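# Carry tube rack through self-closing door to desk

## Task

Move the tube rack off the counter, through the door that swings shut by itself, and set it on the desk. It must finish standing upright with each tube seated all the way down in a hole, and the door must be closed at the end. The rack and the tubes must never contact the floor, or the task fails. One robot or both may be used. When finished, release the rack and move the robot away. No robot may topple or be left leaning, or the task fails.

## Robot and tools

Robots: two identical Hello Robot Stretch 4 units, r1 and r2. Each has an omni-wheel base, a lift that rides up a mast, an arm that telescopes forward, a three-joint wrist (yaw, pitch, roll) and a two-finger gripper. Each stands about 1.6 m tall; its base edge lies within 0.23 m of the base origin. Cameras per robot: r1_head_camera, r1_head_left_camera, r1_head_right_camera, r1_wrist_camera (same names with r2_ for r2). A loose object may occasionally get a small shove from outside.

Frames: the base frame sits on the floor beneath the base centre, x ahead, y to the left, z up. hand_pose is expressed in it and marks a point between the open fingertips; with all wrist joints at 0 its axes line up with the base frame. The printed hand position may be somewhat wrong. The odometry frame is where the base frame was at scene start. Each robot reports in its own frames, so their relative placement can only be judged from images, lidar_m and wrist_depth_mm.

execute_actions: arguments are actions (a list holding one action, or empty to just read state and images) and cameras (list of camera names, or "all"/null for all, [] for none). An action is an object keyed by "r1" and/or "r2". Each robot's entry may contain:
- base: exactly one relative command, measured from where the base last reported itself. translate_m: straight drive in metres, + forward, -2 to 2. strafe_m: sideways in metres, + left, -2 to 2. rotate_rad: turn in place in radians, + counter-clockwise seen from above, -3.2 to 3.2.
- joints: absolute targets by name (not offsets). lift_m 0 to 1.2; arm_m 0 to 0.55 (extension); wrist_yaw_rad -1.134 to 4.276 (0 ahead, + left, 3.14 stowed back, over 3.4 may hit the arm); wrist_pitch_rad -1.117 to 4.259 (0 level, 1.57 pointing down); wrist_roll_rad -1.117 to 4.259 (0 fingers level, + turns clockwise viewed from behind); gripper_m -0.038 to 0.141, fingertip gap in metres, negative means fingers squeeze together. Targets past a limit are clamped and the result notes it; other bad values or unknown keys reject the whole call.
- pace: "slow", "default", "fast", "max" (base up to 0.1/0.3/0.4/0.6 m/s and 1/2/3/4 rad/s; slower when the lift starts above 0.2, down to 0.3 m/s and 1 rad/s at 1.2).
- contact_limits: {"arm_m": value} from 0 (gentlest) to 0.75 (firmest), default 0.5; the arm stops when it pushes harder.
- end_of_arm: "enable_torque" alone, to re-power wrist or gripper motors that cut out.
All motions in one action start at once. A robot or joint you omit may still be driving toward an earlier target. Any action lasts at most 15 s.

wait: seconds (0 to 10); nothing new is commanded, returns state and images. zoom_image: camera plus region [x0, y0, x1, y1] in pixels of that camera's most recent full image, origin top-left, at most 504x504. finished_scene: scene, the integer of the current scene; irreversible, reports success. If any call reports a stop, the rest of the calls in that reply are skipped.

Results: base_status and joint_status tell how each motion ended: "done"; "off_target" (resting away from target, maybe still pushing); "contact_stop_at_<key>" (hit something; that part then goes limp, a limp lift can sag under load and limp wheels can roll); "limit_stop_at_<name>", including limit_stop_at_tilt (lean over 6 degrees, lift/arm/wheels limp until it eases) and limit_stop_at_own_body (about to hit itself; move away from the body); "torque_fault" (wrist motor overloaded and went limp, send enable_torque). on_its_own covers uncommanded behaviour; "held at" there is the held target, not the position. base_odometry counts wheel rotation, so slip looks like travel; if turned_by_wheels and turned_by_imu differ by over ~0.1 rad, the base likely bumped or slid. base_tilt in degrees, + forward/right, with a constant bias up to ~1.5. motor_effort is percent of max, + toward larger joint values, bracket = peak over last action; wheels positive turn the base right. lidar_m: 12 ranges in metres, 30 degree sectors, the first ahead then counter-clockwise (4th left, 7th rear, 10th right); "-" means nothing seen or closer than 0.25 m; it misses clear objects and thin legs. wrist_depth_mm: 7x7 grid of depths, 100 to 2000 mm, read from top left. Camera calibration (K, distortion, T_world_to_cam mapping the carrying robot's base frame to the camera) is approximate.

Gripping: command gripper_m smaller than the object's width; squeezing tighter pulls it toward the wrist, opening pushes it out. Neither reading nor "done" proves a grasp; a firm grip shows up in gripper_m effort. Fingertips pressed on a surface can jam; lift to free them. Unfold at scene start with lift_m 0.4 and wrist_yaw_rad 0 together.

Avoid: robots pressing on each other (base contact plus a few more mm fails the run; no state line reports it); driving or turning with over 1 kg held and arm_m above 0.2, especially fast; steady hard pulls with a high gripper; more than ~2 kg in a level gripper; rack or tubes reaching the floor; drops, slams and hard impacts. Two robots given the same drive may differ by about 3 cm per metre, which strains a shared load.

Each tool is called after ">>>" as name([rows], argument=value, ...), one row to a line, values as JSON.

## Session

>>> execute_actions(actions=[], cameras=["r1_head_left_camera","r2_head_left_camera","r1_head_camera","r2_head_camera"])

Scene clock: 0.00 s.
r1.base_odometry: x=+0.000 y=+0.000 heading=+0.000 (m, m, rad; r1's odometry frame)
r1.turned_by_wheels: +0.000 (rad since the last result)
r1.turned_by_imu: +0.000 (rad since the last result)
r1.base_tilt: forward=+0.1 right=-0.8 (deg)
r1.lidar_m: 0.96 1.91 2.04 2.51 1.44 0.94 0.67 0.63 0.67 0.75 0.66 0.69
r1.base_status: not commanded
r1.joint_positions: lift_m=+0.262 arm_m=+0.001 wrist_yaw_rad=+3.156 wrist_pitch_rad=-0.007 wrist_roll_rad=-0.016 gripper_m=+0.057
r1.joint_status: not commanded
r1.motor_effort: lift_m=+20 arm_m=+0 wrist_yaw_rad=-3 wrist_pitch_rad=-5 wrist_roll_rad=+1 gripper_m=-4 wheel_0=+0 wheel_1=+1 wheel_2=-1 (%)
r1.hand_pose: x=-0.1175 y=+0.0834 z=+0.4418 quat_wxyz=(-0.007, +0.003, -0.008, +1.000) (m; r1's base frame)
r1.wrist_depth_mm: - 141 141 904 1025 1205 1464 / - 109 141 904 1042 1229 1464 / - 115 143 917 1042 1229 1499 / 147 145 235 917 1042 1229 1499 / 224 732 798 917 1025 1255 1499 / 224 732 203 917 1008 1205 1397 / 221 732 820 - 1008 976 1025
r2.base_odometry: x=+0.000 y=+0.000 heading=+0.000 (m, m, rad; r2's odometry frame)
r2.turned_by_wheels: +0.000 (rad since the last result)
r2.turned_by_imu: +0.000 (rad since the last result)
r2.base_tilt: forward=+0.3 right=+0.2 (deg)
r2.lidar_m: 1.14 1.44 2.38 1.94 1.91 0.91 0.73 0.70 0.79 0.69 0.67 0.73
r2.base_status: not commanded
r2.joint_positions: lift_m=+0.245 arm_m=-0.001 wrist_yaw_rad=+3.210 wrist_pitch_rad=-0.007 wrist_roll_rad=-0.009 gripper_m=+0.057
r2.joint_status: not commanded
r2.motor_effort: lift_m=+21 arm_m=-1 wrist_yaw_rad=+0 wrist_pitch_rad=-5 wrist_roll_rad=+0 gripper_m=-3 wheel_0=+0 wheel_1=+0 wheel_2=+0 (%)
r2.hand_pose: x=-0.1242 y=+0.0675 z=+0.4248 quat_wxyz=(-0.034, +0.004, -0.004, +0.999) (m; r2's base frame)
r2.wrist_depth_mm: - - 134 946 1756 - 1863 / - - 134 931 1025 1118 1708 / - 109 134 931 1025 1138 1255 / - 135 165 946 1025 1138 1464 / 208 798 866 931 1025 1138 1308 / 212 798 200 960 199 1182 1430 / 211 842 917 122 976 1008 1042
pictures: r1_head_camera, r1_head_left_camera, r2_head_camera, r2_head_left_camera
Images, in order (width x height): r1_head_camera 420x560, r1_head_left_camera 420x672, r2_head_camera 420x560, r2_head_left_camera 420x672.

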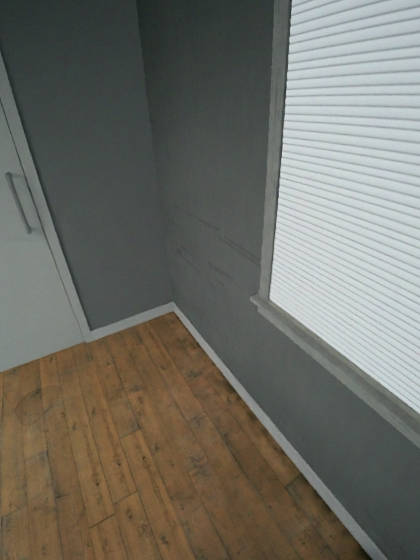

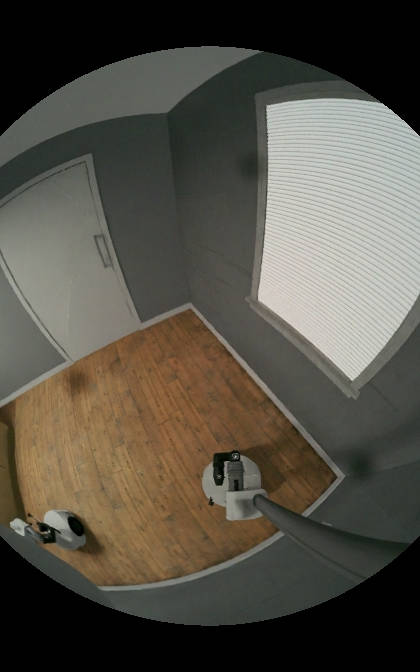

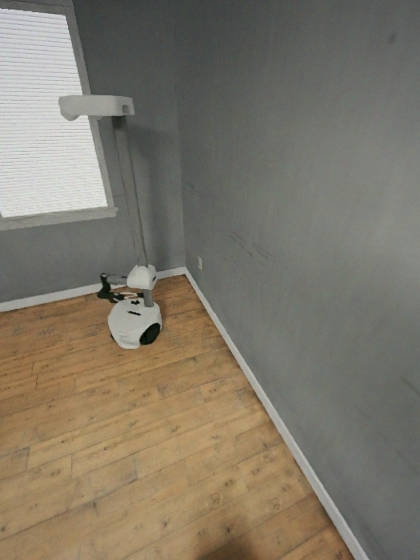

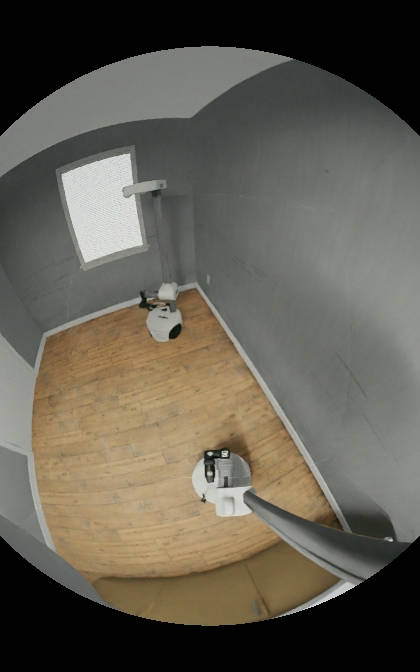

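>>> execute_actions([
  {"r1":{"base":{"translate_m":0.55},"joints":{"lift_m":0.85,"wrist_yaw_rad":0,"gripper_m":0.12}},"r2":{"base":{"rotate_rad":-2.69},"joints":{"lift_m":0.8,"wrist_yaw_rad":0,"gripper_m":0.14}}},
], cameras=["r2_wrist_camera","r2_head_camera"])

>>> execute_actions([
  {"r1":{"base":{"strafe_m":1.17}}},
], cameras=["r1_wrist_camera","r1_head_camera"])

Scene clock: 3.73 s.
r1.base_odometry: x=+0.550 y=+0.000 heading=+0.000 (m, m, rad; r1's odometry frame)
r1.turned_by_wheels: +0.000 (rad since the last result)
r1.turned_by_imu: +0.000 (rad since the last result)
r1.base_tilt: forward=+0.1 right=-0.6 (deg)
r1.lidar_m: 0.55 1.48 1.48 2.09 1.77 1.61 1.17 1.10 0.57 0.42 0.38 0.39
r1.base_status: done
r1.joint_positions: lift_m=+0.850 arm_m=+0.001 wrist_yaw_rad=+0.000 wrist_pitch_rad=-0.007 wrist_roll_rad=-0.016 gripper_m=+0.120
r1.joint_status: all done
r1.motor_effort: lift_m=+24(25) arm_m=+0(0) wrist_yaw_rad=-1(7) wrist_pitch_rad=-4(5) wrist_roll_rad=+1(0) gripper_m=+0(3) wheel_0=+5(11) wheel_1=+3(9) wheel_2=-2(11) (%)
r1.hand_pose: x=+0.4607 y=-0.0874 z=+1.0299 quat_wxyz=(+1.000, -0.008, -0.003, +0.000) (m; r1's base frame)
r1.wrist_depth_mm: 1118 1205 842 484 342 250 216 / 1138 1229 854 488 343 251 218 / 1118 1255 842 492 347 252 220 / 1138 1255 866 496 349 256 221 / 1138 1255 723 500 349 252 221 / 1160 1255 723 445 300 236 222 / 1160 1255 904 - 301 255 220
r2.base_odometry: x=+0.000 y=+0.000 heading=-2.689 (m, m, rad; r2's odometry frame)
r2.turned_by_wheels: -2.689 (rad since the last result)
r2.turned_by_imu: -2.743 (rad since the last result)
r2.base_tilt: forward=+0.3 right=+0.2 (deg)
r2.lidar_m: 0.69 0.78 0.70 0.67 0.72 1.07 1.76 2.53 1.96 1.89 0.95 0.72
r2.base_status: done
r2.joint_positions: lift_m=+0.800 arm_m=-0.001 wrist_yaw_rad=+0.000 wrist_pitch_rad=-0.007 wrist_roll_rad=-0.009 gripper_m=+0.140
r2.joint_status: all done
r2.motor_effort: lift_m=+25(27) arm_m=-1(1) wrist_yaw_rad=+0(7) wrist_pitch_rad=-5(6) wrist_roll_rad=-2(1) gripper_m=+0(2) wheel_0=+6(11) wheel_1=+6(13) wheel_2=+6(11) (%)
r2.hand_pose: x=+0.4581 y=-0.0874 z=+0.9798 quat_wxyz=(+1.000, -0.004, -0.003, +0.000) (m; r2's base frame)
r2.wrist_depth_mm: 991 1182 1160 1160 1138 1138 1118 / 991 1160 1160 1160 1138 1138 1138 / 1008 1160 1160 1160 1138 1138 1138 / 1025 1182 1160 1160 1138 1138 1138 / 640 676 707 741 768 798 809 / 539 517 504 500 496 488 496 / 544 539 530 121 521 512 508
pictures: r2_head_camera, r2_wrist_camera
camera_calibration (this result's frames):
r2_wrist_camera: T_world_to_cam=[[-0.0143908, -0.999128, 0.0391986, -0.121282], [-0.0115394, -0.0390341, -0.999171, 1.03504], [0.99983, -0.0148312, -0.0109676, -0.222935], [0, 0, 0, 1]] pos_world=[0.233095, -0.0840807, 1.03649]
Images, in order (width x height): r2_head_camera 420x560, r2_wrist_camera 616x392.

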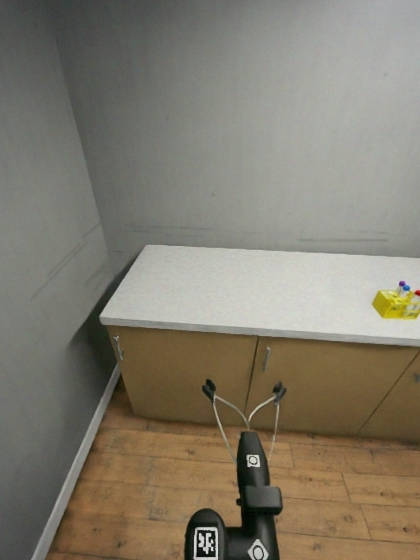

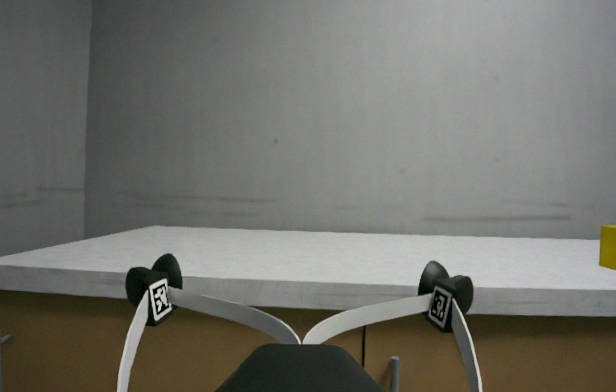

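Scene clock: 8.97 s.
r1.base_odometry: x=+0.550 y=+1.170 heading=+0.000 (m, m, rad; r1's odometry frame)
r1.turned_by_wheels: +0.000 (rad since the last result)
r1.turned_by_imu: +0.009 (rad since the last result)
r1.base_tilt: forward=+0.1 right=-0.8 (deg)
r1.lidar_m: 0.93 0.89 0.93 1.27 1.65 1.21 1.17 1.69 1.78 1.45 1.41 1.29
r1.base_status: done
r1.joint_positions: lift_m=+0.850 arm_m=+0.001 wrist_yaw_rad=+0.000 wrist_pitch_rad=-0.007 wrist_roll_rad=-0.016 gripper_m=+0.120
r1.joint_status: not commanded
r1.motor_effort: lift_m=+24(24) arm_m=+0(0) wrist_yaw_rad=-2(1) wrist_pitch_rad=-4(4) wrist_roll_rad=+0(1) gripper_m=-1(0) wheel_0=-4(16) wheel_1=+0(10) wheel_2=+0(2) (%)
r1.hand_pose: x=+0.4607 y=-0.0874 z=+1.0299 quat_wxyz=(+1.000, -0.008, -0.003, +0.000) (m; r1's base frame)
r1.wrist_depth_mm: 609 668 759 842 976 1160 1138 / 615 676 759 842 976 1160 1138 / 621 683 768 854 976 1182 1138 / 621 691 768 866 1008 1182 1138 / 627 691 768 878 1008 1205 1160 / 634 683 750 854 991 1205 1160 / 634 683 788 - 1060 1205 1160
r2.base_odometry: x=+0.000 y=+0.000 heading=-2.689 (m, m, rad; r2's odometry frame)
r2.turned_by_wheels: +0.000 (rad since the last result)
r2.turned_by_imu: +0.000 (rad since the last result)
r2.base_tilt: forward=+0.2 right=+0.1 (deg)
r2.lidar_m: 0.71 0.76 0.70 0.66 0.75 1.04 2.35 1.18 1.18 1.91 0.97 0.70
r2.base_status: not commanded
r2.joint_positions: lift_m=+0.800 arm_m=-0.001 wrist_yaw_rad=+0.000 wrist_pitch_rad=-0.007 wrist_roll_rad=-0.009 gripper_m=+0.140
r2.joint_status: not commanded
r2.motor_effort: lift_m=+25(25) arm_m=-1(1) wrist_yaw_rad=+0(0) wrist_pitch_rad=-5(6) wrist_roll_rad=-1(1) gripper_m=+0(1) wheel_0=+6(6) wheel_1=+6(5) wheel_2=+6(6) (%)
r2.hand_pose: x=+0.4581 y=-0.0874 z=+0.9798 quat_wxyz=(+1.000, -0.004, -0.003, +0.000) (m; r2's base frame)
r2.wrist_depth_mm: 991 1160 1160 1160 1138 1138 1118 / 1008 1182 1160 1160 1160 1138 1138 / 1025 1160 1160 1160 1138 1138 1118 / 1025 1182 1160 1160 1160 1160 1160 / 640 668 707 741 768 788 809 / 544 517 508 504 496 492 500 / 544 535 530 121 521 512 508
pictures: r1_head_camera, r1_wrist_camera
camera_calibration (this result's frames):
r1_wrist_camera: T_world_to_cam=[[0.0469085, -0.998369, 0.0325512, -0.132338], [-0.0276283, -0.0338714, -0.999044, 1.0925], [0.998517, 0.0459643, -0.0291721, -0.190312], [0, 0, 0, 1]] pos_world=[0.226422, -0.0863696, 1.09022]
Images, in order (width x height): r1_head_camera 420x560, r1_wrist_camera 616x392.

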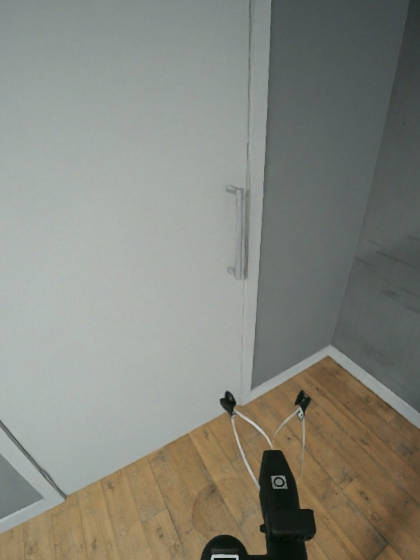

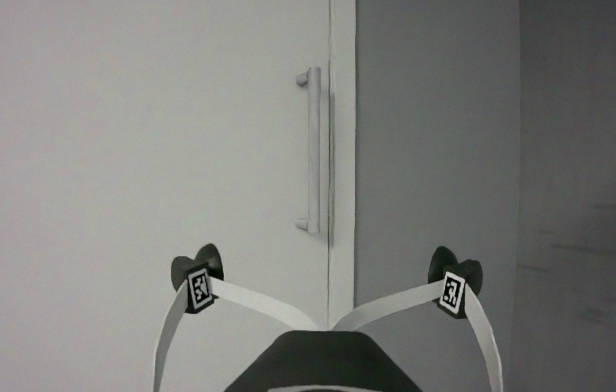

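>>> execute_actions([
  {"r1":{"base":{"translate_m":0.05},"joints":{"lift_m":0.93,"arm_m":0.35,"gripper_m":0.08}},"r2":{"base":{"strafe_m":-0.66},"joints":{"lift_m":0.785}}},
], cameras=["r1_wrist_camera","r2_wrist_camera","r2_head_camera"])

Scene clock: 12.63 s.
r1.base_odometry: x=+0.599 y=+1.170 heading=+0.001 (m, m, rad; r1's odometry frame)
r1.turned_by_wheels: +0.001 (rad since the last result)
r1.turned_by_imu: +0.002 (rad since the last result)
r1.base_tilt: forward=+0.2 right=-0.7 (deg)
r1.lidar_m: 0.89 0.83 0.87 1.21 0.96 0.87 1.84 1.75 1.82 1.42 1.38 1.24
r1.base_status: done
r1.joint_positions: lift_m=+0.930 arm_m=+0.349 wrist_yaw_rad=+0.000 wrist_pitch_rad=-0.007 wrist_roll_rad=-0.016 gripper_m=+0.080
r1.joint_status: all done
r1.motor_effort: lift_m=+24(25) arm_m=+8(7) wrist_yaw_rad=-2(0) wrist_pitch_rad=-5(5) wrist_roll_rad=+1(1) gripper_m=-2(1) wheel_0=+7(11) wheel_1=+2(7) wheel_2=-2(12) (%)
r1.hand_pose: x=+0.8080 y=-0.0874 z=+1.1099 quat_wxyz=(+1.000, -0.008, -0.003, +0.000) (m; r1's base frame)
r1.wrist_depth_mm: 330 364 407 455 530 627 732 / 334 366 410 459 530 634 750 / 336 370 415 459 535 634 759 / 340 373 415 455 539 640 768 / 342 375 413 459 508 647 778 / 343 377 402 449 496 661 798 / 342 373 424 - 569 634 798
r2.base_odometry: x=-0.289 y=+0.593 heading=-2.689 (m, m, rad; r2's odometry frame)
r2.turned_by_wheels: +0.000 (rad since the last result)
r2.turned_by_imu: -0.001 (rad since the last result)
r2.base_tilt: forward=+0.3 right=+0.1 (deg)
r2.lidar_m: 0.64 0.69 1.05 1.32 1.41 2.02 0.88 0.87 1.29 1.25 0.89 0.68
r2.base_status: done
r2.joint_positions: lift_m=+0.785 arm_m=-0.001 wrist_yaw_rad=+0.000 wrist_pitch_rad=-0.007 wrist_roll_rad=-0.009 gripper_m=+0.140
r2.joint_status: all done
r2.motor_effort: lift_m=+16(23) arm_m=-1(1) wrist_yaw_rad=-1(0) wrist_pitch_rad=-6(5) wrist_roll_rad=-1(1) gripper_m=-2(1) wheel_0=+4(14) wheel_1=-4(12) wheel_2=+0(3) (%)
r2.hand_pose: x=+0.4581 y=-0.0874 z=+0.9655 quat_wxyz=(+1.000, -0.004, -0.003, +0.000) (m; r2's base frame)
r2.wrist_depth_mm: 1118 1138 1118 1118 1098 1098 1098 / 1118 1138 1118 1118 1098 1078 1098 / 1138 1118 1118 1118 1118 1098 1098 / 1160 1118 1138 1118 1118 1098 1098 / 569 591 621 554 683 699 715 / 484 459 452 449 442 439 442 / 492 477 477 121 466 462 452
pictures: r1_wrist_camera, r2_head_camera, r2_wrist_camera
camera_calibration (this result's frames):
r1_wrist_camera: T_world_to_cam=[[0.0469679, -0.998366, 0.0325562, -0.151267], [-0.0275201, -0.0338731, -0.999047, 1.18196], [0.998517, 0.0460272, -0.0290661, -0.534846], [0, 0, 0, 1]] pos_world=[0.573685, -0.0863662, 1.17021]
r2_wrist_camera: T_world_to_cam=[[-0.0144485, -0.999127, 0.0391986, -0.120713], [-0.0115416, -0.0390335, -0.999171, 1.02079], [0.999829, -0.014889, -0.0109676, -0.223091], [0, 0, 0, 1]] pos_world=[0.233091, -0.0840844, 1.02223]
Images, in order (width x height): r1_wrist_camera 616x392, r2_head_camera 420x560, r2_wrist_camera 616x392.

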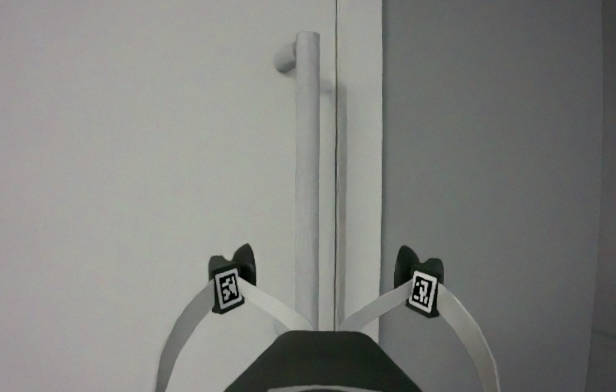

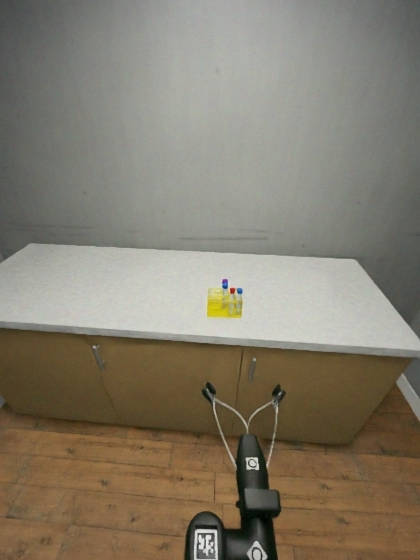

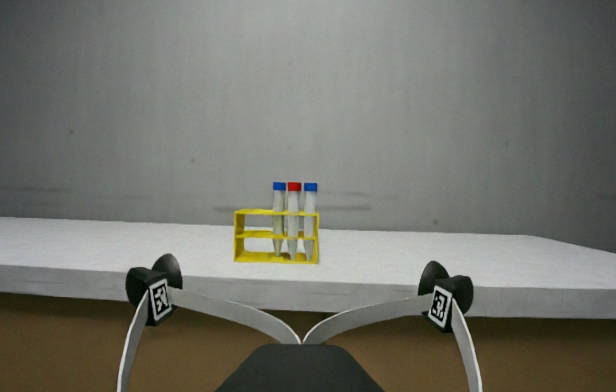

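>>> execute_actions([
  {"r1":{"base":{"strafe_m":0.02},"joints":{"arm_m":0.51},"contact_limits":{"arm_m":0.2}},"r2":{"base":{"strafe_m":0.03},"joints":{"arm_m":0.26}}},
], cameras=["r1_wrist_camera","r2_wrist_camera"])

Scene clock: 14.63 s.
r1.base_odometry: x=+0.599 y=+1.190 heading=+0.001 (m, m, rad; r1's odometry frame)
r1.turned_by_wheels: +0.000 (rad since the last result)
r1.turned_by_imu: +0.001 (rad since the last result)
r1.base_tilt: forward=+0.1 right=-0.8 (deg)
r1.lidar_m: 0.88 0.82 0.87 1.17 1.05 0.87 1.84 1.75 1.84 1.42 1.41 1.21
r1.base_status: done
r1.joint_positions: lift_m=+0.930 arm_m=+0.509 wrist_yaw_rad=+0.000 wrist_pitch_rad=-0.007 wrist_roll_rad=-0.016 gripper_m=+0.080
r1.joint_status: all done
r1.motor_effort: lift_m=+24(24) arm_m=+8(10) wrist_yaw_rad=+0(2) wrist_pitch_rad=-4(4) wrist_roll_rad=+1(1) gripper_m=-1(1) wheel_0=-3(11) wheel_1=+1(10) wheel_2=+0(1) (%)
r1.contact_limits: arm_m 0.2
r1.hand_pose: x=+0.9680 y=-0.0874 z=+1.1099 quat_wxyz=(+1.000, -0.008, -0.003, +0.000) (m; r1's base frame)
r1.wrist_depth_mm: 212 232 260 278 324 397 466 / 213 234 262 281 325 399 473 / 215 236 265 282 329 402 477 / 216 237 266 285 332 407 484 / 218 239 263 287 327 413 488 / 219 240 255 229 325 418 496 / 220 237 271 - 345 404 508
r2.base_odometry: x=-0.276 y=+0.566 heading=-2.689 (m, m, rad; r2's odometry frame)
r2.turned_by_wheels: +0.000 (rad since the last result)
r2.turned_by_imu: +0.000 (rad since the last result)
r2.base_tilt: forward=+0.3 right=+0.2 (deg)
r2.lidar_m: 0.66 0.72 1.07 1.29 1.39 2.01 0.91 0.88 1.29 1.26 0.90 0.69
r2.base_status: done
r2.joint_positions: lift_m=+0.785 arm_m=+0.259 wrist_yaw_rad=+0.000 wrist_pitch_rad=-0.007 wrist_roll_rad=-0.009 gripper_m=+0.140
r2.joint_status: all done
r2.motor_effort: lift_m=+16(16) arm_m=+6(7) wrist_yaw_rad=+0(1) wrist_pitch_rad=-5(5) wrist_roll_rad=-1(0) gripper_m=-2(1) wheel_0=-4(9) wheel_1=+4(13) wheel_2=+0(3) (%)
r2.hand_pose: x=+0.7183 y=-0.0874 z=+0.9656 quat_wxyz=(+1.000, -0.004, -0.003, +0.000) (m; r2's base frame)
r2.wrist_depth_mm: 866 866 854 854 842 842 831 / 866 866 854 854 854 842 842 / 878 866 854 842 842 842 854 / 878 878 866 854 842 842 842 / 554 580 459 312 569 691 707 / 304 268 278 298 283 314 345 / 216 216 228 121 229 229 244
pictures: r1_wrist_camera, r2_wrist_camera
camera_calibration (this result's frames):
r1_wrist_camera: T_world_to_cam=[[0.0469816, -0.998365, 0.032556, -0.158792], [-0.0275246, -0.0338735, -0.999047, 1.18637], [0.998516, 0.0460408, -0.029071, -0.694606], [0, 0, 0, 1]] pos_world=[0.73369, -0.0863654, 1.17021]
r2_wrist_camera: T_world_to_cam=[[-0.0143568, -0.999128, 0.0391975, -0.116992], [-0.0114523, -0.0390346, -0.999172, 1.02375], [0.999831, -0.0147938, -0.0108819, -0.483339], [0, 0, 0, 1]] pos_world=[0.493302, -0.0840783, 1.02223]
Images, in order (width x height): r1_wrist_camera 616x392, r2_wrist_camera 616x392.

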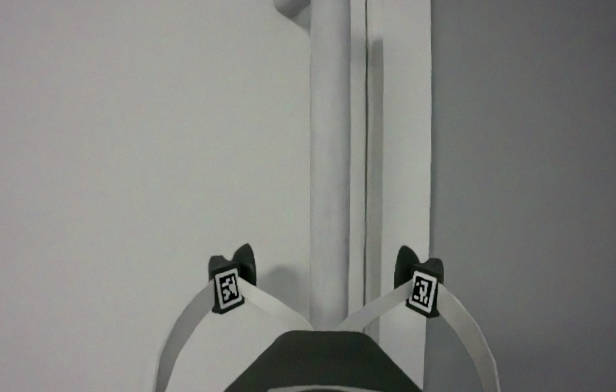

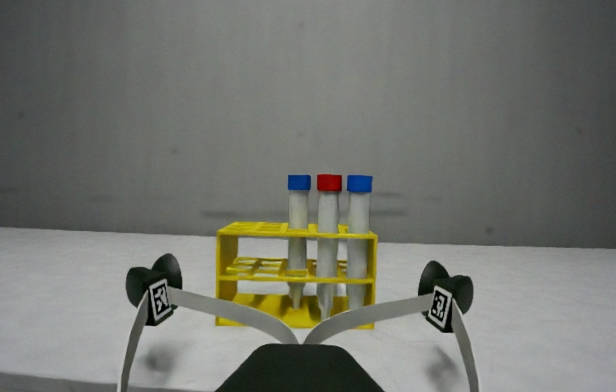

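>>> execute_actions([
  {"r1":{"joints":{"arm_m":0.52,"gripper_m":-0.03}},"r2":{"joints":{"arm_m":0.35}}},
], cameras=[])

>>> execute_actions([
  {"r1":{"base":{"strafe_m":-0.025},"joints":{"arm_m":0.46},"pace":"slow"},"r2":{"joints":{"gripper_m":0.07}}},
], cameras=[])

>>> execute_actions([
  {"r1":{"base":{"strafe_m":-0.022},"joints":{"arm_m":0.39},"pace":"slow"},"r2":{"joints":{"lift_m":0.88}}},
], cameras=["r1_wrist_camera","r2_wrist_camera"])

Scene clock: 17.23 s.
r1.base_odometry: x=+0.599 y=+1.190 heading=+0.000 (m, m, rad; r1's odometry frame)
r1.turned_by_wheels: +0.000 (rad since the last result)
r1.turned_by_imu: +0.001 (rad since the last result)
r1.base_tilt: forward=+0.1 right=-0.8 (deg)
r1.lidar_m: 0.87 0.82 0.85 1.20 1.06 0.87 1.84 1.76 1.85 1.44 1.40 1.21
r1.base_status: not commanded
r1.joint_positions: lift_m=+0.930 arm_m=+0.519 wrist_yaw_rad=-0.004 wrist_pitch_rad=-0.007 wrist_roll_rad=-0.016 gripper_m=-0.029
r1.joint_status: all done
r1.motor_effort: lift_m=+24(24) arm_m=+5(7) wrist_yaw_rad=+10(17) wrist_pitch_rad=-4(4) wrist_roll_rad=+1(1) gripper_m=-20(21) wheel_0=-3(3) wheel_1=+1(0) wheel_2=+0(0) (%)
r1.hand_pose: x=+0.9781 y=-0.0886 z=+1.1099 quat_wxyz=(+1.000, -0.008, -0.003, -0.002) (m; r1's base frame)
r1.wrist_depth_mm: 197 216 242 258 312 389 466 / 200 218 244 260 314 392 466 / 201 220 246 264 317 394 469 / 202 222 248 265 319 399 473 / 204 224 249 211 322 404 480 / 204 221 185 208 188 389 492 / 205 218 252 - 338 394 504
r2.base_odometry: x=-0.276 y=+0.566 heading=-2.689 (m, m, rad; r2's odometry frame)
r2.turned_by_wheels: +0.000 (rad since the last result)
r2.turned_by_imu: +0.000 (rad since the last result)
r2.base_tilt: forward=+0.3 right=+0.2 (deg)
r2.lidar_m: 0.68 0.71 1.00 1.31 1.38 2.01 0.91 0.87 1.30 1.26 0.90 0.70
r2.base_status: not commanded
r2.joint_positions: lift_m=+0.785 arm_m=+0.349 wrist_yaw_rad=+0.000 wrist_pitch_rad=-0.007 wrist_roll_rad=-0.009 gripper_m=+0.140
r2.joint_status: all done
r2.motor_effort: lift_m=+16(16) arm_m=+6(7) wrist_yaw_rad=+0(0) wrist_pitch_rad=-5(5) wrist_roll_rad=+0(0) gripper_m=+0(1) wheel_0=-4(4) wheel_1=+4(4) wheel_2=+0(0) (%)
r2.hand_pose: x=+0.8083 y=-0.0874 z=+0.9656 quat_wxyz=(+1.000, -0.004, -0.003, +0.000) (m; r2's base frame)
r2.wrist_depth_mm: 778 768 768 768 750 750 750 / 768 778 768 768 768 759 750 / 778 778 768 768 759 759 750 / 778 778 778 227 759 759 759 / 549 580 244 226 208 759 750 / 304 268 193 201 199 312 345 / 216 216 214 121 208 228 244
pictures: none
No camera images: the call's "cameras" was empty. Leave "cameras" out to get every camera's image.

Scene clock: 19.07 s.
r1.base_odometry: x=+0.600 y=+1.165 heading=+0.000 (m, m, rad; r1's odometry frame)
r1.turned_by_wheels: +0.000 (rad since the last result)
r1.turned_by_imu: +0.000 (rad since the last result)
r1.base_tilt: forward=+0.1 right=-0.8 (deg)
r1.lidar_m: 0.83 0.80 0.88 1.21 0.96 0.88 1.84 1.76 1.83 1.41 1.36 1.23
r1.base_status: done
r1.joint_positions: lift_m=+0.930 arm_m=+0.462 wrist_yaw_rad=-0.005 wrist_pitch_rad=-0.007 wrist_roll_rad=-0.016 gripper_m=-0.029
r1.joint_status: all done
r1.on_its_own: wrist_yaw_rad is at rest, and its effort (+14) is outside its rest range (-13 to +13)
r1.motor_effort: lift_m=+24(24) arm_m=-9(11) wrist_yaw_rad=+14(13) wrist_pitch_rad=-4(4) wrist_roll_rad=+1(1) gripper_m=-22(23) wheel_0=+0(10) wheel_1=-3(11) wheel_2=+0(1) (%)
r1.hand_pose: x=+0.9206 y=-0.0888 z=+1.1099 quat_wxyz=(+1.000, -0.008, -0.003, -0.002) (m; r1's base frame)
r1.wrist_depth_mm: 205 222 245 259 410 488 580 / 206 224 247 262 413 492 580 / 208 226 249 264 418 492 597 / 210 228 251 265 418 500 603 / 211 229 252 208 399 504 615 / 212 228 186 207 201 484 615 / 213 225 255 - 445 492 627
r2.base_odometry: x=-0.276 y=+0.566 heading=-2.689 (m, m, rad; r2's odometry frame)
r2.turned_by_wheels: +0.000 (rad since the last result)
r2.turned_by_imu: +0.000 (rad since the last result)
r2.base_tilt: forward=+0.3 right=+0.2 (deg)
r2.lidar_m: 0.67 0.71 1.06 1.29 1.39 1.97 0.92 0.89 1.31 1.27 0.89 0.68
r2.base_status: not commanded
r2.joint_positions: lift_m=+0.785 arm_m=+0.349 wrist_yaw_rad=+0.000 wrist_pitch_rad=-0.007 wrist_roll_rad=-0.009 gripper_m=+0.070
r2.joint_status: all done
r2.motor_effort: lift_m=+16(16) arm_m=+6(6) wrist_yaw_rad=-1(1) wrist_pitch_rad=-6(5) wrist_roll_rad=+0(0) gripper_m=-20(18) wheel_0=-4(4) wheel_1=+4(5) wheel_2=+0(0) (%)
r2.hand_pose: x=+0.8083 y=-0.0874 z=+0.9656 quat_wxyz=(+1.000, -0.004, -0.003, +0.000) (m; r2's base frame)
r2.wrist_depth_mm: 778 768 768 759 759 759 750 / 778 778 768 768 759 759 750 / 778 768 768 759 759 750 759 / 778 778 768 214 189 759 750 / 549 580 233 201 185 759 759 / 304 177 207 211 186 189 345 / 208 217 189 146 188 220 244
pictures: none
No camera images: the call's "cameras" was empty. Leave "cameras" out to get every camera's image.

Scene clock: 21.03 s.
r1.base_odometry: x=+0.600 y=+1.143 heading=+0.000 (m, m, rad; r1's odometry frame)
r1.turned_by_wheels: +0.000 (rad since the last result)
r1.turned_by_imu: +0.000 (rad since the last result)
r1.base_tilt: forward=+0.3 right=-0.6 (deg)
r1.lidar_m: 0.79 0.77 0.86 1.21 0.98 0.89 1.82 1.74 1.80 1.40 1.36 1.26
r1.base_status: done
r1.joint_positions: lift_m=+0.930 arm_m=+0.392 wrist_yaw_rad=-0.007 wrist_pitch_rad=-0.007 wrist_roll_rad=-0.016 gripper_m=-0.029
r1.joint_status: all done
r1.on_its_own: wrist_yaw_rad is at rest, and its effort (+19) is outside its rest range (-13 to +13)
r1.motor_effort: lift_m=+24(24) arm_m=-9(8) wrist_yaw_rad=+19(23) wrist_pitch_rad=-5(4) wrist_roll_rad=+1(1) gripper_m=-21(23) wheel_0=-1(6) wheel_1=-4(8) wheel_2=+0(1) (%)
r1.hand_pose: x=+0.8504 y=-0.0894 z=+1.1099 quat_wxyz=(+1.000, -0.008, -0.003, -0.004) (m; r1's base frame)
r1.wrist_depth_mm: 213 229 248 260 508 609 715 / 215 230 250 262 508 609 732 / 217 232 252 264 512 615 741 / 219 235 254 266 521 621 750 / 220 236 255 211 301 627 759 / 221 237 186 207 189 603 778 / 222 234 258 - 549 615 778
r2.base_odometry: x=-0.276 y=+0.566 heading=-2.689 (m, m, rad; r2's odometry frame)
r2.turned_by_wheels: +0.000 (rad since the last result)
r2.turned_by_imu: +0.000 (rad since the last result)
r2.base_tilt: forward=+0.3 right=+0.2 (deg)
r2.lidar_m: 0.67 0.71 1.04 1.30 1.39 1.97 0.93 0.89 1.31 1.24 0.87 0.67
r2.base_status: not commanded
r2.joint_positions: lift_m=+0.880 arm_m=+0.349 wrist_yaw_rad=+0.000 wrist_pitch_rad=-0.006 wrist_roll_rad=-0.009 gripper_m=+0.070
r2.joint_status: all done
r2.motor_effort: lift_m=+26(27) arm_m=+6(6) wrist_yaw_rad=+0(0) wrist_pitch_rad=-8(9) wrist_roll_rad=-1(2) gripper_m=-21(19) wheel_0=-4(4) wheel_1=+4(4) wheel_2=+0(0) (%)
r2.hand_pose: x=+0.8083 y=-0.0874 z=+1.0595 quat_wxyz=(+1.000, -0.004, -0.003, +0.000) (m; r2's base frame)
r2.wrist_depth_mm: 768 768 768 750 759 750 750 / 778 778 768 759 759 759 759 / 778 768 768 768 759 759 750 / 778 778 778 214 187 759 759 / 788 778 235 202 185 759 759 / 559 177 207 202 184 189 640 / 384 399 189 146 188 410 452
pictures: r1_wrist_camera, r2_wrist_camera
camera_calibration (this result's frames):
r1_wrist_camera: T_world_to_cam=[[0.0399378, -0.998672, 0.0325508, -0.149328], [-0.0278545, -0.0336769, -0.999045, 1.18333], [0.998814, 0.038993, -0.0291624, -0.577858], [0, 0, 0, 1]] pos_world=[0.616098, -0.086746, 1.17021]
r2_wrist_camera: T_world_to_cam=[[-0.0143228, -0.999128, 0.039214, -0.119429], [-0.0125866, -0.0390348, -0.999159, 1.11952], [0.999818, -0.0148043, -0.0120165, -0.571093], [0, 0, 0, 1]] pos_world=[0.58337, -0.084079, 1.1164]
Images, in order (width x height): r1_wrist_camera 616x392, r2_wrist_camera 616x392.

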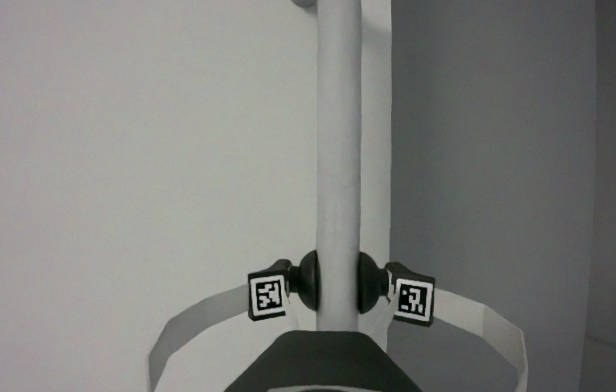

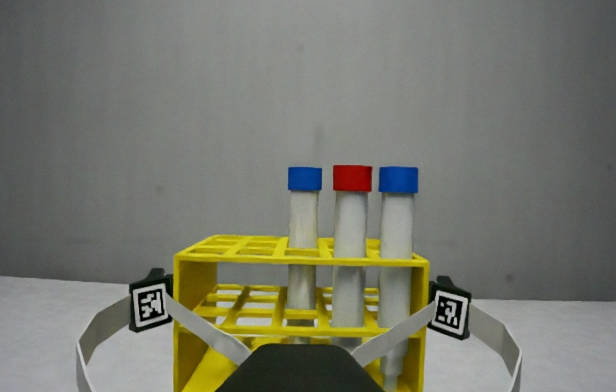

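>>> execute_actions([
  {"r1":{"base":{"strafe_m":-0.022},"joints":{"arm_m":0.31},"pace":"slow"},"r2":{"base":{"strafe_m":0.9},"joints":{"arm_m":0}}},
], cameras=[])

>>> execute_actions([
  {"r1":{"base":{"strafe_m":-0.013},"joints":{"arm_m":0.1},"pace":"slow"},"r2":{"base":{"translate_m":-1.6}}},
], cameras=[])

>>> execute_actions([
  {"r1":{"base":{"translate_m":-0.45},"joints":{"arm_m":0.55},"pace":"slow"},"r2":{"base":{"rotate_rad":-1.58},"pace":"slow"}},
], cameras=["r1_head_left_camera"])

Scene clock: 29.20 s.
r1.base_odometry: x=+0.600 y=+1.122 heading=+0.000 (m, m, rad; r1's odometry frame)
r1.turned_by_wheels: +0.000 (rad since the last result)
r1.turned_by_imu: +0.003 (rad since the last result)
r1.base_tilt: forward=+0.3 right=-0.6 (deg)
r1.lidar_m: 0.71 0.74 0.86 1.23 1.73 1.81 1.43 1.72 1.79 1.39 1.34 1.25
r1.base_status: done
r1.joint_positions: lift_m=+0.930 arm_m=+0.312 wrist_yaw_rad=-0.007 wrist_pitch_rad=-0.007 wrist_roll_rad=-0.016 gripper_m=-0.029
r1.joint_status: all done
r1.on_its_own: wrist_yaw_rad is at rest, and its effort (+20) is outside its rest range (-13 to +13)
r1.motor_effort: lift_m=+24(24) arm_m=-9(13) wrist_yaw_rad=+20(22) wrist_pitch_rad=-5(5) wrist_roll_rad=+0(1) gripper_m=-21(21) wheel_0=+0(5) wheel_1=-4(9) wheel_2=+0(1) (%)
r1.hand_pose: x=+0.7703 y=-0.0894 z=+1.1099 quat_wxyz=(+1.000, -0.008, -0.003, -0.004) (m; r1's base frame)
r1.wrist_depth_mm: 225 237 253 262 287 732 866 / 227 239 254 264 290 741 866 / 229 241 256 266 291 741 878 / 231 243 259 267 296 750 891 / 232 245 260 211 296 759 891 / 233 247 186 206 196 715 904 / 235 245 264 - 668 741 917
r2.base_odometry: x=+0.118 y=-0.243 heading=-2.689 (m, m, rad; r2's odometry frame)
r2.turned_by_wheels: +0.000 (rad since the last result)
r2.turned_by_imu: +0.004 (rad since the last result)
r2.base_tilt: forward=+0.3 right=+0.2 (deg)
r2.lidar_m: 0.41 0.55 0.42 0.39 0.43 0.65 2.33 1.46 1.40 2.16 0.96 0.41
r2.base_status: done
r2.joint_positions: lift_m=+0.880 arm_m=+0.001 wrist_yaw_rad=+0.000 wrist_pitch_rad=-0.006 wrist_roll_rad=-0.009 gripper_m=+0.070
r2.joint_status: all done
r2.motor_effort: lift_m=+25(26) arm_m=-6(7) wrist_yaw_rad=+0(1) wrist_pitch_rad=-9(9) wrist_roll_rad=-1(1) gripper_m=-20(22) wheel_0=-4(13) wheel_1=+4(14) wheel_2=+0(2) (%)
r2.hand_pose: x=+0.4605 y=-0.0874 z=+1.0594 quat_wxyz=(+1.000, -0.004, -0.003, +0.000) (m; r2's base frame)
r2.wrist_depth_mm: 640 931 1160 1160 1160 1138 1138 / 647 931 1160 1160 1160 1160 1138 / 654 960 1182 1160 1160 1138 1138 / 661 976 1182 216 187 1138 1138 / 661 976 234 201 186 1160 1138 / 661 177 208 202 185 190 640 / 627 854 189 146 187 512 504
pictures: none
No camera images: the call's "cameras" was empty. Leave "cameras" out to get every camera's image.

Scene clock: 36.03 s.
r1.base_odometry: x=+0.600 y=+1.109 heading=-0.001 (m, m, rad; r1's odometry frame)
r1.turned_by_wheels: -0.001 (rad since the last result)
r1.turned_by_imu: +0.001 (rad since the last result)
r1.base_tilt: forward=+0.2 right=-0.6 (deg)
r1.lidar_m: 0.53 0.59 0.79 1.22 1.72 1.81 1.80 1.06 1.13 1.37 1.32 0.64
r1.base_status: done
r1.joint_positions: lift_m=+0.930 arm_m=+0.102 wrist_yaw_rad=-0.016 wrist_pitch_rad=-0.006 wrist_roll_rad=-0.016 gripper_m=-0.029
r1.joint_status: all done
r1.on_its_own: wrist_yaw_rad is at rest, and its effort (+45) is outside its rest range (-13 to +13)
r1.motor_effort: lift_m=+23(24) arm_m=-9(7) wrist_yaw_rad=+45(45) wrist_pitch_rad=-8(8) wrist_roll_rad=+1(1) gripper_m=-20(22) wheel_0=-4(2) wheel_1=-5(10) wheel_2=-2(1) (%)
r1.hand_pose: x=+0.5595 y=-0.0920 z=+1.1096 quat_wxyz=(+1.000, -0.008, -0.003, -0.008) (m; r1's base frame)
r1.wrist_depth_mm: 260 265 268 272 276 1060 1025 / 263 267 271 274 278 1060 1008 / 265 268 273 277 281 1078 1008 / 267 271 274 278 283 1078 1025 / 270 273 277 279 285 1098 1025 / 272 276 277 209 202 176 1025 / 274 277 282 - 291 1098 1025
r2.base_odometry: x=+1.557 y=+0.457 heading=-2.689 (m, m, rad; r2's odometry frame)
r2.turned_by_wheels: -0.001 (rad since the last result)
r2.turned_by_imu: +0.003 (rad since the last result)
r2.base_tilt: forward=+0.2 right=+0.2 (deg)
r2.lidar_m: 0.41 0.70 0.51 0.50 0.54 0.77 0.72 0.75 1.12 1.27 1.12 0.45
r2.base_status: done
r2.joint_positions: lift_m=+0.880 arm_m=+0.001 wrist_yaw_rad=+0.000 wrist_pitch_rad=-0.006 wrist_roll_rad=-0.009 gripper_m=+0.070
r2.joint_status: not commanded
r2.motor_effort: lift_m=+25(25) arm_m=-6(6) wrist_yaw_rad=+0(0) wrist_pitch_rad=-9(9) wrist_roll_rad=-1(0) gripper_m=-21(20) wheel_0=-5(10) wheel_1=-5(9) wheel_2=+2(14) (%)
r2.hand_pose: x=+0.4605 y=-0.0874 z=+1.0595 quat_wxyz=(+1.000, -0.004, -0.003, +0.000) (m; r2's base frame)
r2.wrist_depth_mm: 759 1098 - - - - - / 768 1138 - - - - - / 778 1160 - - - - - / 788 1160 - 214 187 - - / 788 1160 235 202 185 - - / 788 177 208 202 185 189 - / 750 1160 189 146 187 - -
pictures: none
No camera images: the call's "cameras" was empty. Leave "cameras" out to get every camera's image.

Scene clock: 41.80 s.
r1.base_odometry: x=+0.150 y=+1.110 heading=-0.004 (m, m, rad; r1's odometry frame)
r1.turned_by_wheels: -0.003 (rad since the last result)
r1.turned_by_imu: -0.005 (rad since the last result)
r1.base_tilt: forward=+0.2 right=-0.7 (deg)
r1.lidar_m: 0.97 1.05 1.31 1.57 1.49 1.58 1.41 1.33 0.94 0.87 1.52 1.62
r1.base_status: done
r1.joint_positions: lift_m=+0.930 arm_m=+0.549 wrist_yaw_rad=-0.011 wrist_pitch_rad=-0.007 wrist_roll_rad=-0.016 gripper_m=-0.029
r1.joint_status: all done
r1.on_its_own: wrist_yaw_rad is at rest, and its effort (+31) is outside its rest range (-13 to +13)
r1.motor_effort: lift_m=+24(24) arm_m=+7(8) wrist_yaw_rad=+31(46) wrist_pitch_rad=-4(8) wrist_roll_rad=+1(1) gripper_m=-19(21) wheel_0=-17(20) wheel_1=-10(10) wheel_2=-5(2) (%)
r1.hand_pose: x=+1.0070 y=-0.0907 z=+1.1099 quat_wxyz=(+1.000, -0.008, -0.003, -0.006) (m; r1's base frame)
r1.wrist_depth_mm: 264 266 271 273 278 1078 1008 / 265 270 273 276 281 1078 1008 / 267 271 274 277 283 1060 1008 / 270 273 277 279 285 1078 1008 / 271 274 278 214 286 1098 1025 / 274 277 185 210 200 1025 1025 / 277 278 285 - 293 1098 1025
r2.base_odometry: x=+1.557 y=+0.457 heading=+2.015 (m, m, rad; r2's odometry frame)
r2.turned_by_wheels: -1.579 (rad since the last result)
r2.turned_by_imu: -1.610 (rad since the last result)
r2.base_tilt: forward=+0.3 right=+0.2 (deg)
r2.lidar_m: 0.42 0.95 0.95 1.69 0.71 0.54 0.50 0.53 0.77 0.72 0.76 0.42
r2.base_status: done
r2.joint_positions: lift_m=+0.880 arm_m=+0.001 wrist_yaw_rad=+0.000 wrist_pitch_rad=-0.006 wrist_roll_rad=-0.009 gripper_m=+0.070
r2.joint_status: not commanded
r2.motor_effort: lift_m=+25(25) arm_m=-6(6) wrist_yaw_rad=+0(1) wrist_pitch_rad=-9(9) wrist_roll_rad=+0(0) gripper_m=-21(22) wheel_0=+6(9) wheel_1=+7(10) wheel_2=+6(10) (%)
r2.hand_pose: x=+0.4605 y=-0.0875 z=+1.0595 quat_wxyz=(+1.000, -0.004, -0.003, +0.000) (m; r2's base frame)
r2.wrist_depth_mm: 1921 1808 1499 1863 1863 1537 1008 / 1863 1808 1499 1863 1863 1499 1008 / 1921 1808 1537 1863 1863 1499 1008 / 1863 1808 1464 214 187 1464 1008 / 1921 1808 234 202 185 1464 991 / 1921 177 207 202 185 189 976 / 1921 1808 189 146 188 1397 960
pictures: r1_head_left_camera
Images, in order (width x height): r1_head_left_camera 420x672.

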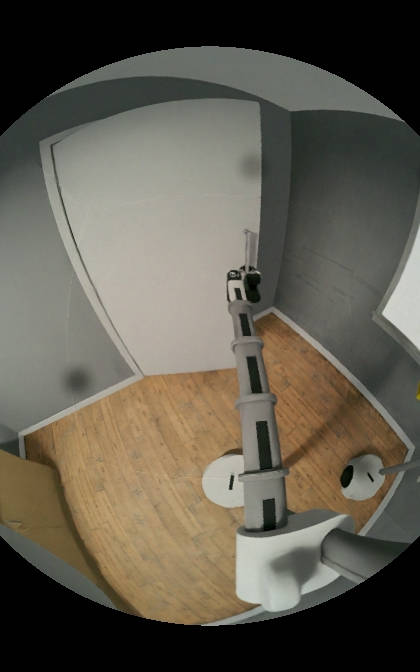

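>>> execute_actions([
  {"r1":{"base":{"translate_m":-0.2},"pace":"slow"}},
], cameras=[])

>>> execute_actions([
  {"r1":{"base":{"strafe_m":0.025},"joints":{"arm_m":0.475},"pace":"slow"}},
], cameras=[])

>>> execute_actions([
  {"r1":{"base":{"strafe_m":0.028},"joints":{"arm_m":0.405},"pace":"slow"}},
], cameras=[])

Scene clock: 45.30 s.
r1.base_odometry: x=-0.050 y=+1.111 heading=-0.004 (m, m, rad; r1's odometry frame)
r1.turned_by_wheels: +0.000 (rad since the last result)
r1.turned_by_imu: +0.000 (rad since the last result)
r1.base_tilt: forward=+0.1 right=-0.8 (deg)
r1.lidar_m: 0.99 1.16 1.49 1.47 1.39 1.46 1.24 1.15 1.21 0.90 0.91 1.74
r1.base_status: done
r1.joint_positions: lift_m=+0.930 arm_m=+0.549 wrist_yaw_rad=+0.001 wrist_pitch_rad=-0.007 wrist_roll_rad=-0.016 gripper_m=-0.029
r1.joint_status: not commanded
r1.motor_effort: lift_m=+24(23) arm_m=+6(8) wrist_yaw_rad=-2(32) wrist_pitch_rad=-5(5) wrist_roll_rad=+1(1) gripper_m=-21(22) wheel_0=-5(17) wheel_1=-4(11) wheel_2=+4(4) (%)
r1.hand_pose: x=+1.0084 y=-0.0872 z=+1.1099 quat_wxyz=(+1.000, -0.008, -0.003, +0.000) (m; r1's base frame)
r1.wrist_depth_mm: 320 307 294 282 272 1255 1098 / 322 309 297 285 273 1281 1118 / 325 312 298 287 276 1255 1138 / 327 315 300 289 278 1281 1118 / 330 317 303 214 278 1281 1118 / 334 320 185 214 187 1229 1118 / 338 325 310 - 282 1281 1138
r2.base_odometry: x=+1.557 y=+0.457 heading=+2.015 (m, m, rad; r2's odometry frame)
r2.turned_by_wheels: +0.000 (rad since the last result)
r2.turned_by_imu: +0.000 (rad since the last result)
r2.base_tilt: forward=+0.3 right=+0.2 (deg)
r2.lidar_m: 0.43 0.97 0.90 1.72 0.69 0.54 0.51 0.53 0.77 0.70 0.76 0.41
r2.base_status: not commanded
r2.joint_positions: lift_m=+0.880 arm_m=+0.001 wrist_yaw_rad=+0.000 wrist_pitch_rad=-0.006 wrist_roll_rad=-0.009 gripper_m=+0.070
r2.joint_status: not commanded
r2.motor_effort: lift_m=+25(25) arm_m=-6(6) wrist_yaw_rad=+1(0) wrist_pitch_rad=-8(9) wrist_roll_rad=+0(1) gripper_m=-20(21) wheel_0=+6(6) wheel_1=+7(7) wheel_2=+6(6) (%)
r2.hand_pose: x=+0.4605 y=-0.0875 z=+1.0595 quat_wxyz=(+1.000, -0.004, -0.003, +0.000) (m; r2's base frame)
r2.wrist_depth_mm: 1921 1708 1366 1863 1808 1499 1008 / 1863 1708 1366 1863 1863 1499 1008 / 1921 1661 1366 1863 1863 1499 1008 / 1921 1499 1308 214 188 1464 1008 / 1921 1708 234 201 185 1464 991 / 1921 177 207 202 185 189 991 / 1863 1756 189 146 188 1430 976
pictures: none
No camera images: the call's "cameras" was empty. Leave "cameras" out to get every camera's image.

Scene clock: 47.30 s.
r1.base_odometry: x=-0.050 y=+1.136 heading=-0.006 (m, m, rad; r1's odometry frame)
r1.turned_by_wheels: -0.002 (rad since the last result)
r1.turned_by_imu: -0.001 (rad since the last result)
r1.base_tilt: forward=+0.3 right=-0.8 (deg)
r1.lidar_m: 0.91 1.12 1.45 1.44 1.38 1.44 1.25 1.18 1.23 0.94 0.94 1.76
r1.base_status: done
r1.joint_positions: lift_m=+0.930 arm_m=+0.477 wrist_yaw_rad=-0.004 wrist_pitch_rad=-0.007 wrist_roll_rad=-0.016 gripper_m=-0.029
r1.joint_status: all done
r1.motor_effort: lift_m=+24(24) arm_m=-9(8) wrist_yaw_rad=+10(31) wrist_pitch_rad=-4(4) wrist_roll_rad=+0(1) gripper_m=-22(22) wheel_0=-11(15) wheel_1=-3(4) wheel_2=-5(2) (%)
r1.hand_pose: x=+0.9357 y=-0.0885 z=+1.1099 quat_wxyz=(+1.000, -0.008, -0.003, -0.002) (m; r1's base frame)
r1.wrist_depth_mm: 343 324 303 286 271 1336 1160 / 345 325 304 289 273 1336 1138 / 349 327 309 291 276 1336 1160 / 353 332 310 293 277 1366 1160 / 355 334 314 216 274 1366 1182 / 359 338 186 216 201 1281 1182 / 364 342 319 - 278 1366 1182
r2.base_odometry: x=+1.557 y=+0.457 heading=+2.015 (m, m, rad; r2's odometry frame)
r2.turned_by_wheels: +0.000 (rad since the last result)
r2.turned_by_imu: +0.000 (rad since the last result)
r2.base_tilt: forward=+0.2 right=+0.1 (deg)
r2.lidar_m: 0.43 0.97 0.94 1.70 0.70 0.53 0.49 0.53 0.77 0.70 0.78 0.43
r2.base_status: not commanded
r2.joint_positions: lift_m=+0.880 arm_m=+0.001 wrist_yaw_rad=+0.000 wrist_pitch_rad=-0.006 wrist_roll_rad=-0.009 gripper_m=+0.070
r2.joint_status: not commanded
r2.motor_effort: lift_m=+25(25) arm_m=-6(6) wrist_yaw_rad=+1(0) wrist_pitch_rad=-9(9) wrist_roll_rad=+0(1) gripper_m=-21(22) wheel_0=+5(6) wheel_1=+7(7) wheel_2=+6(6) (%)
r2.hand_pose: x=+0.4605 y=-0.0875 z=+1.0595 quat_wxyz=(+1.000, -0.004, -0.003, +0.000) (m; r2's base frame)
r2.wrist_depth_mm: 1863 1708 1281 1863 1808 1499 1008 / 1921 1661 1308 1863 1863 1499 1008 / 1921 1661 - 1863 1921 1464 1008 / 1921 1430 - 215 187 1499 991 / 1921 1661 234 201 186 1430 991 / 1921 177 207 202 185 189 976 / 1921 1661 189 146 188 1430 960
pictures: none
No camera images: the call's "cameras" was empty. Leave "cameras" out to get every camera's image.

Scene clock: 49.27 s.
r1.base_odometry: x=-0.049 y=+1.164 heading=-0.008 (m, m, rad; r1's odometry frame)
r1.turned_by_wheels: -0.002 (rad since the last result)
r1.turned_by_imu: -0.001 (rad since the last result)
r1.base_tilt: forward=+0.1 right=-0.8 (deg)
r1.lidar_m: 0.87 1.07 1.45 1.44 1.33 1.40 1.26 1.20 1.22 0.95 0.95 1.76
r1.base_status: done
r1.joint_positions: lift_m=+0.930 arm_m=+0.407 wrist_yaw_rad=-0.007 wrist_pitch_rad=-0.007 wrist_roll_rad=-0.016 gripper_m=-0.029
r1.joint_status: all done
r1.on_its_own: wrist_yaw_rad is at rest, and its effort (+19) is outside its rest range (-13 to +13)
r1.motor_effort: lift_m=+24(24) arm_m=-8(16) wrist_yaw_rad=+19(40) wrist_pitch_rad=-5(4) wrist_roll_rad=+1(1) gripper_m=-21(22) wheel_0=-13(21) wheel_1=-1(5) wheel_2=-6(5) (%)
r1.hand_pose: x=+0.8653 y=-0.0894 z=+1.1099 quat_wxyz=(+1.000, -0.008, -0.003, -0.003) (m; r1's base frame)
r1.wrist_depth_mm: 373 342 314 290 266 1366 1205 / 373 343 315 291 270 1366 1205 / 377 345 317 294 271 1366 1205 / 382 349 320 296 273 1397 1229 / 387 353 324 219 272 1397 1229 / 392 355 186 216 189 1336 1229 / 397 362 330 - 276 1464 1229
r2.base_odometry: x=+1.557 y=+0.457 heading=+2.015 (m, m, rad; r2's odometry frame)
r2.turned_by_wheels: +0.000 (rad since the last result)
r2.turned_by_imu: +0.000 (rad since the last result)
r2.base_tilt: forward=+0.3 right=+0.2 (deg)
r2.lidar_m: 0.41 1.00 0.97 1.72 0.70 0.52 0.48 0.54 0.77 0.71 0.76 0.43
r2.base_status: not commanded
r2.joint_positions: lift_m=+0.880 arm_m=+0.001 wrist_yaw_rad=+0.000 wrist_pitch_rad=-0.006 wrist_roll_rad=-0.009 gripper_m=+0.070
r2.joint_status: not commanded
r2.motor_effort: lift_m=+25(25) arm_m=-6(6) wrist_yaw_rad=+0(0) wrist_pitch_rad=-9(8) wrist_roll_rad=-2(0) gripper_m=-20(21) wheel_0=+6(5) wheel_1=+6(7) wheel_2=+6(6) (%)
r2.hand_pose: x=+0.4605 y=-0.0875 z=+1.0595 quat_wxyz=(+1.000, -0.004, -0.003, +0.000) (m; r2's base frame)
r2.wrist_depth_mm: 1863 1618 1921 1863 1863 1499 1008 / 1921 1618 - 1863 1863 1499 1008 / 1863 1576 - 1863 1863 1499 1008 / 1921 1430 - 215 187 1464 991 / 1921 1576 234 201 186 1464 991 / 1921 177 208 202 185 189 976 / 1921 1576 189 146 189 1397 976
pictures: none
No camera images: the call's "cameras" was empty. Leave "cameras" out to get every camera's image.


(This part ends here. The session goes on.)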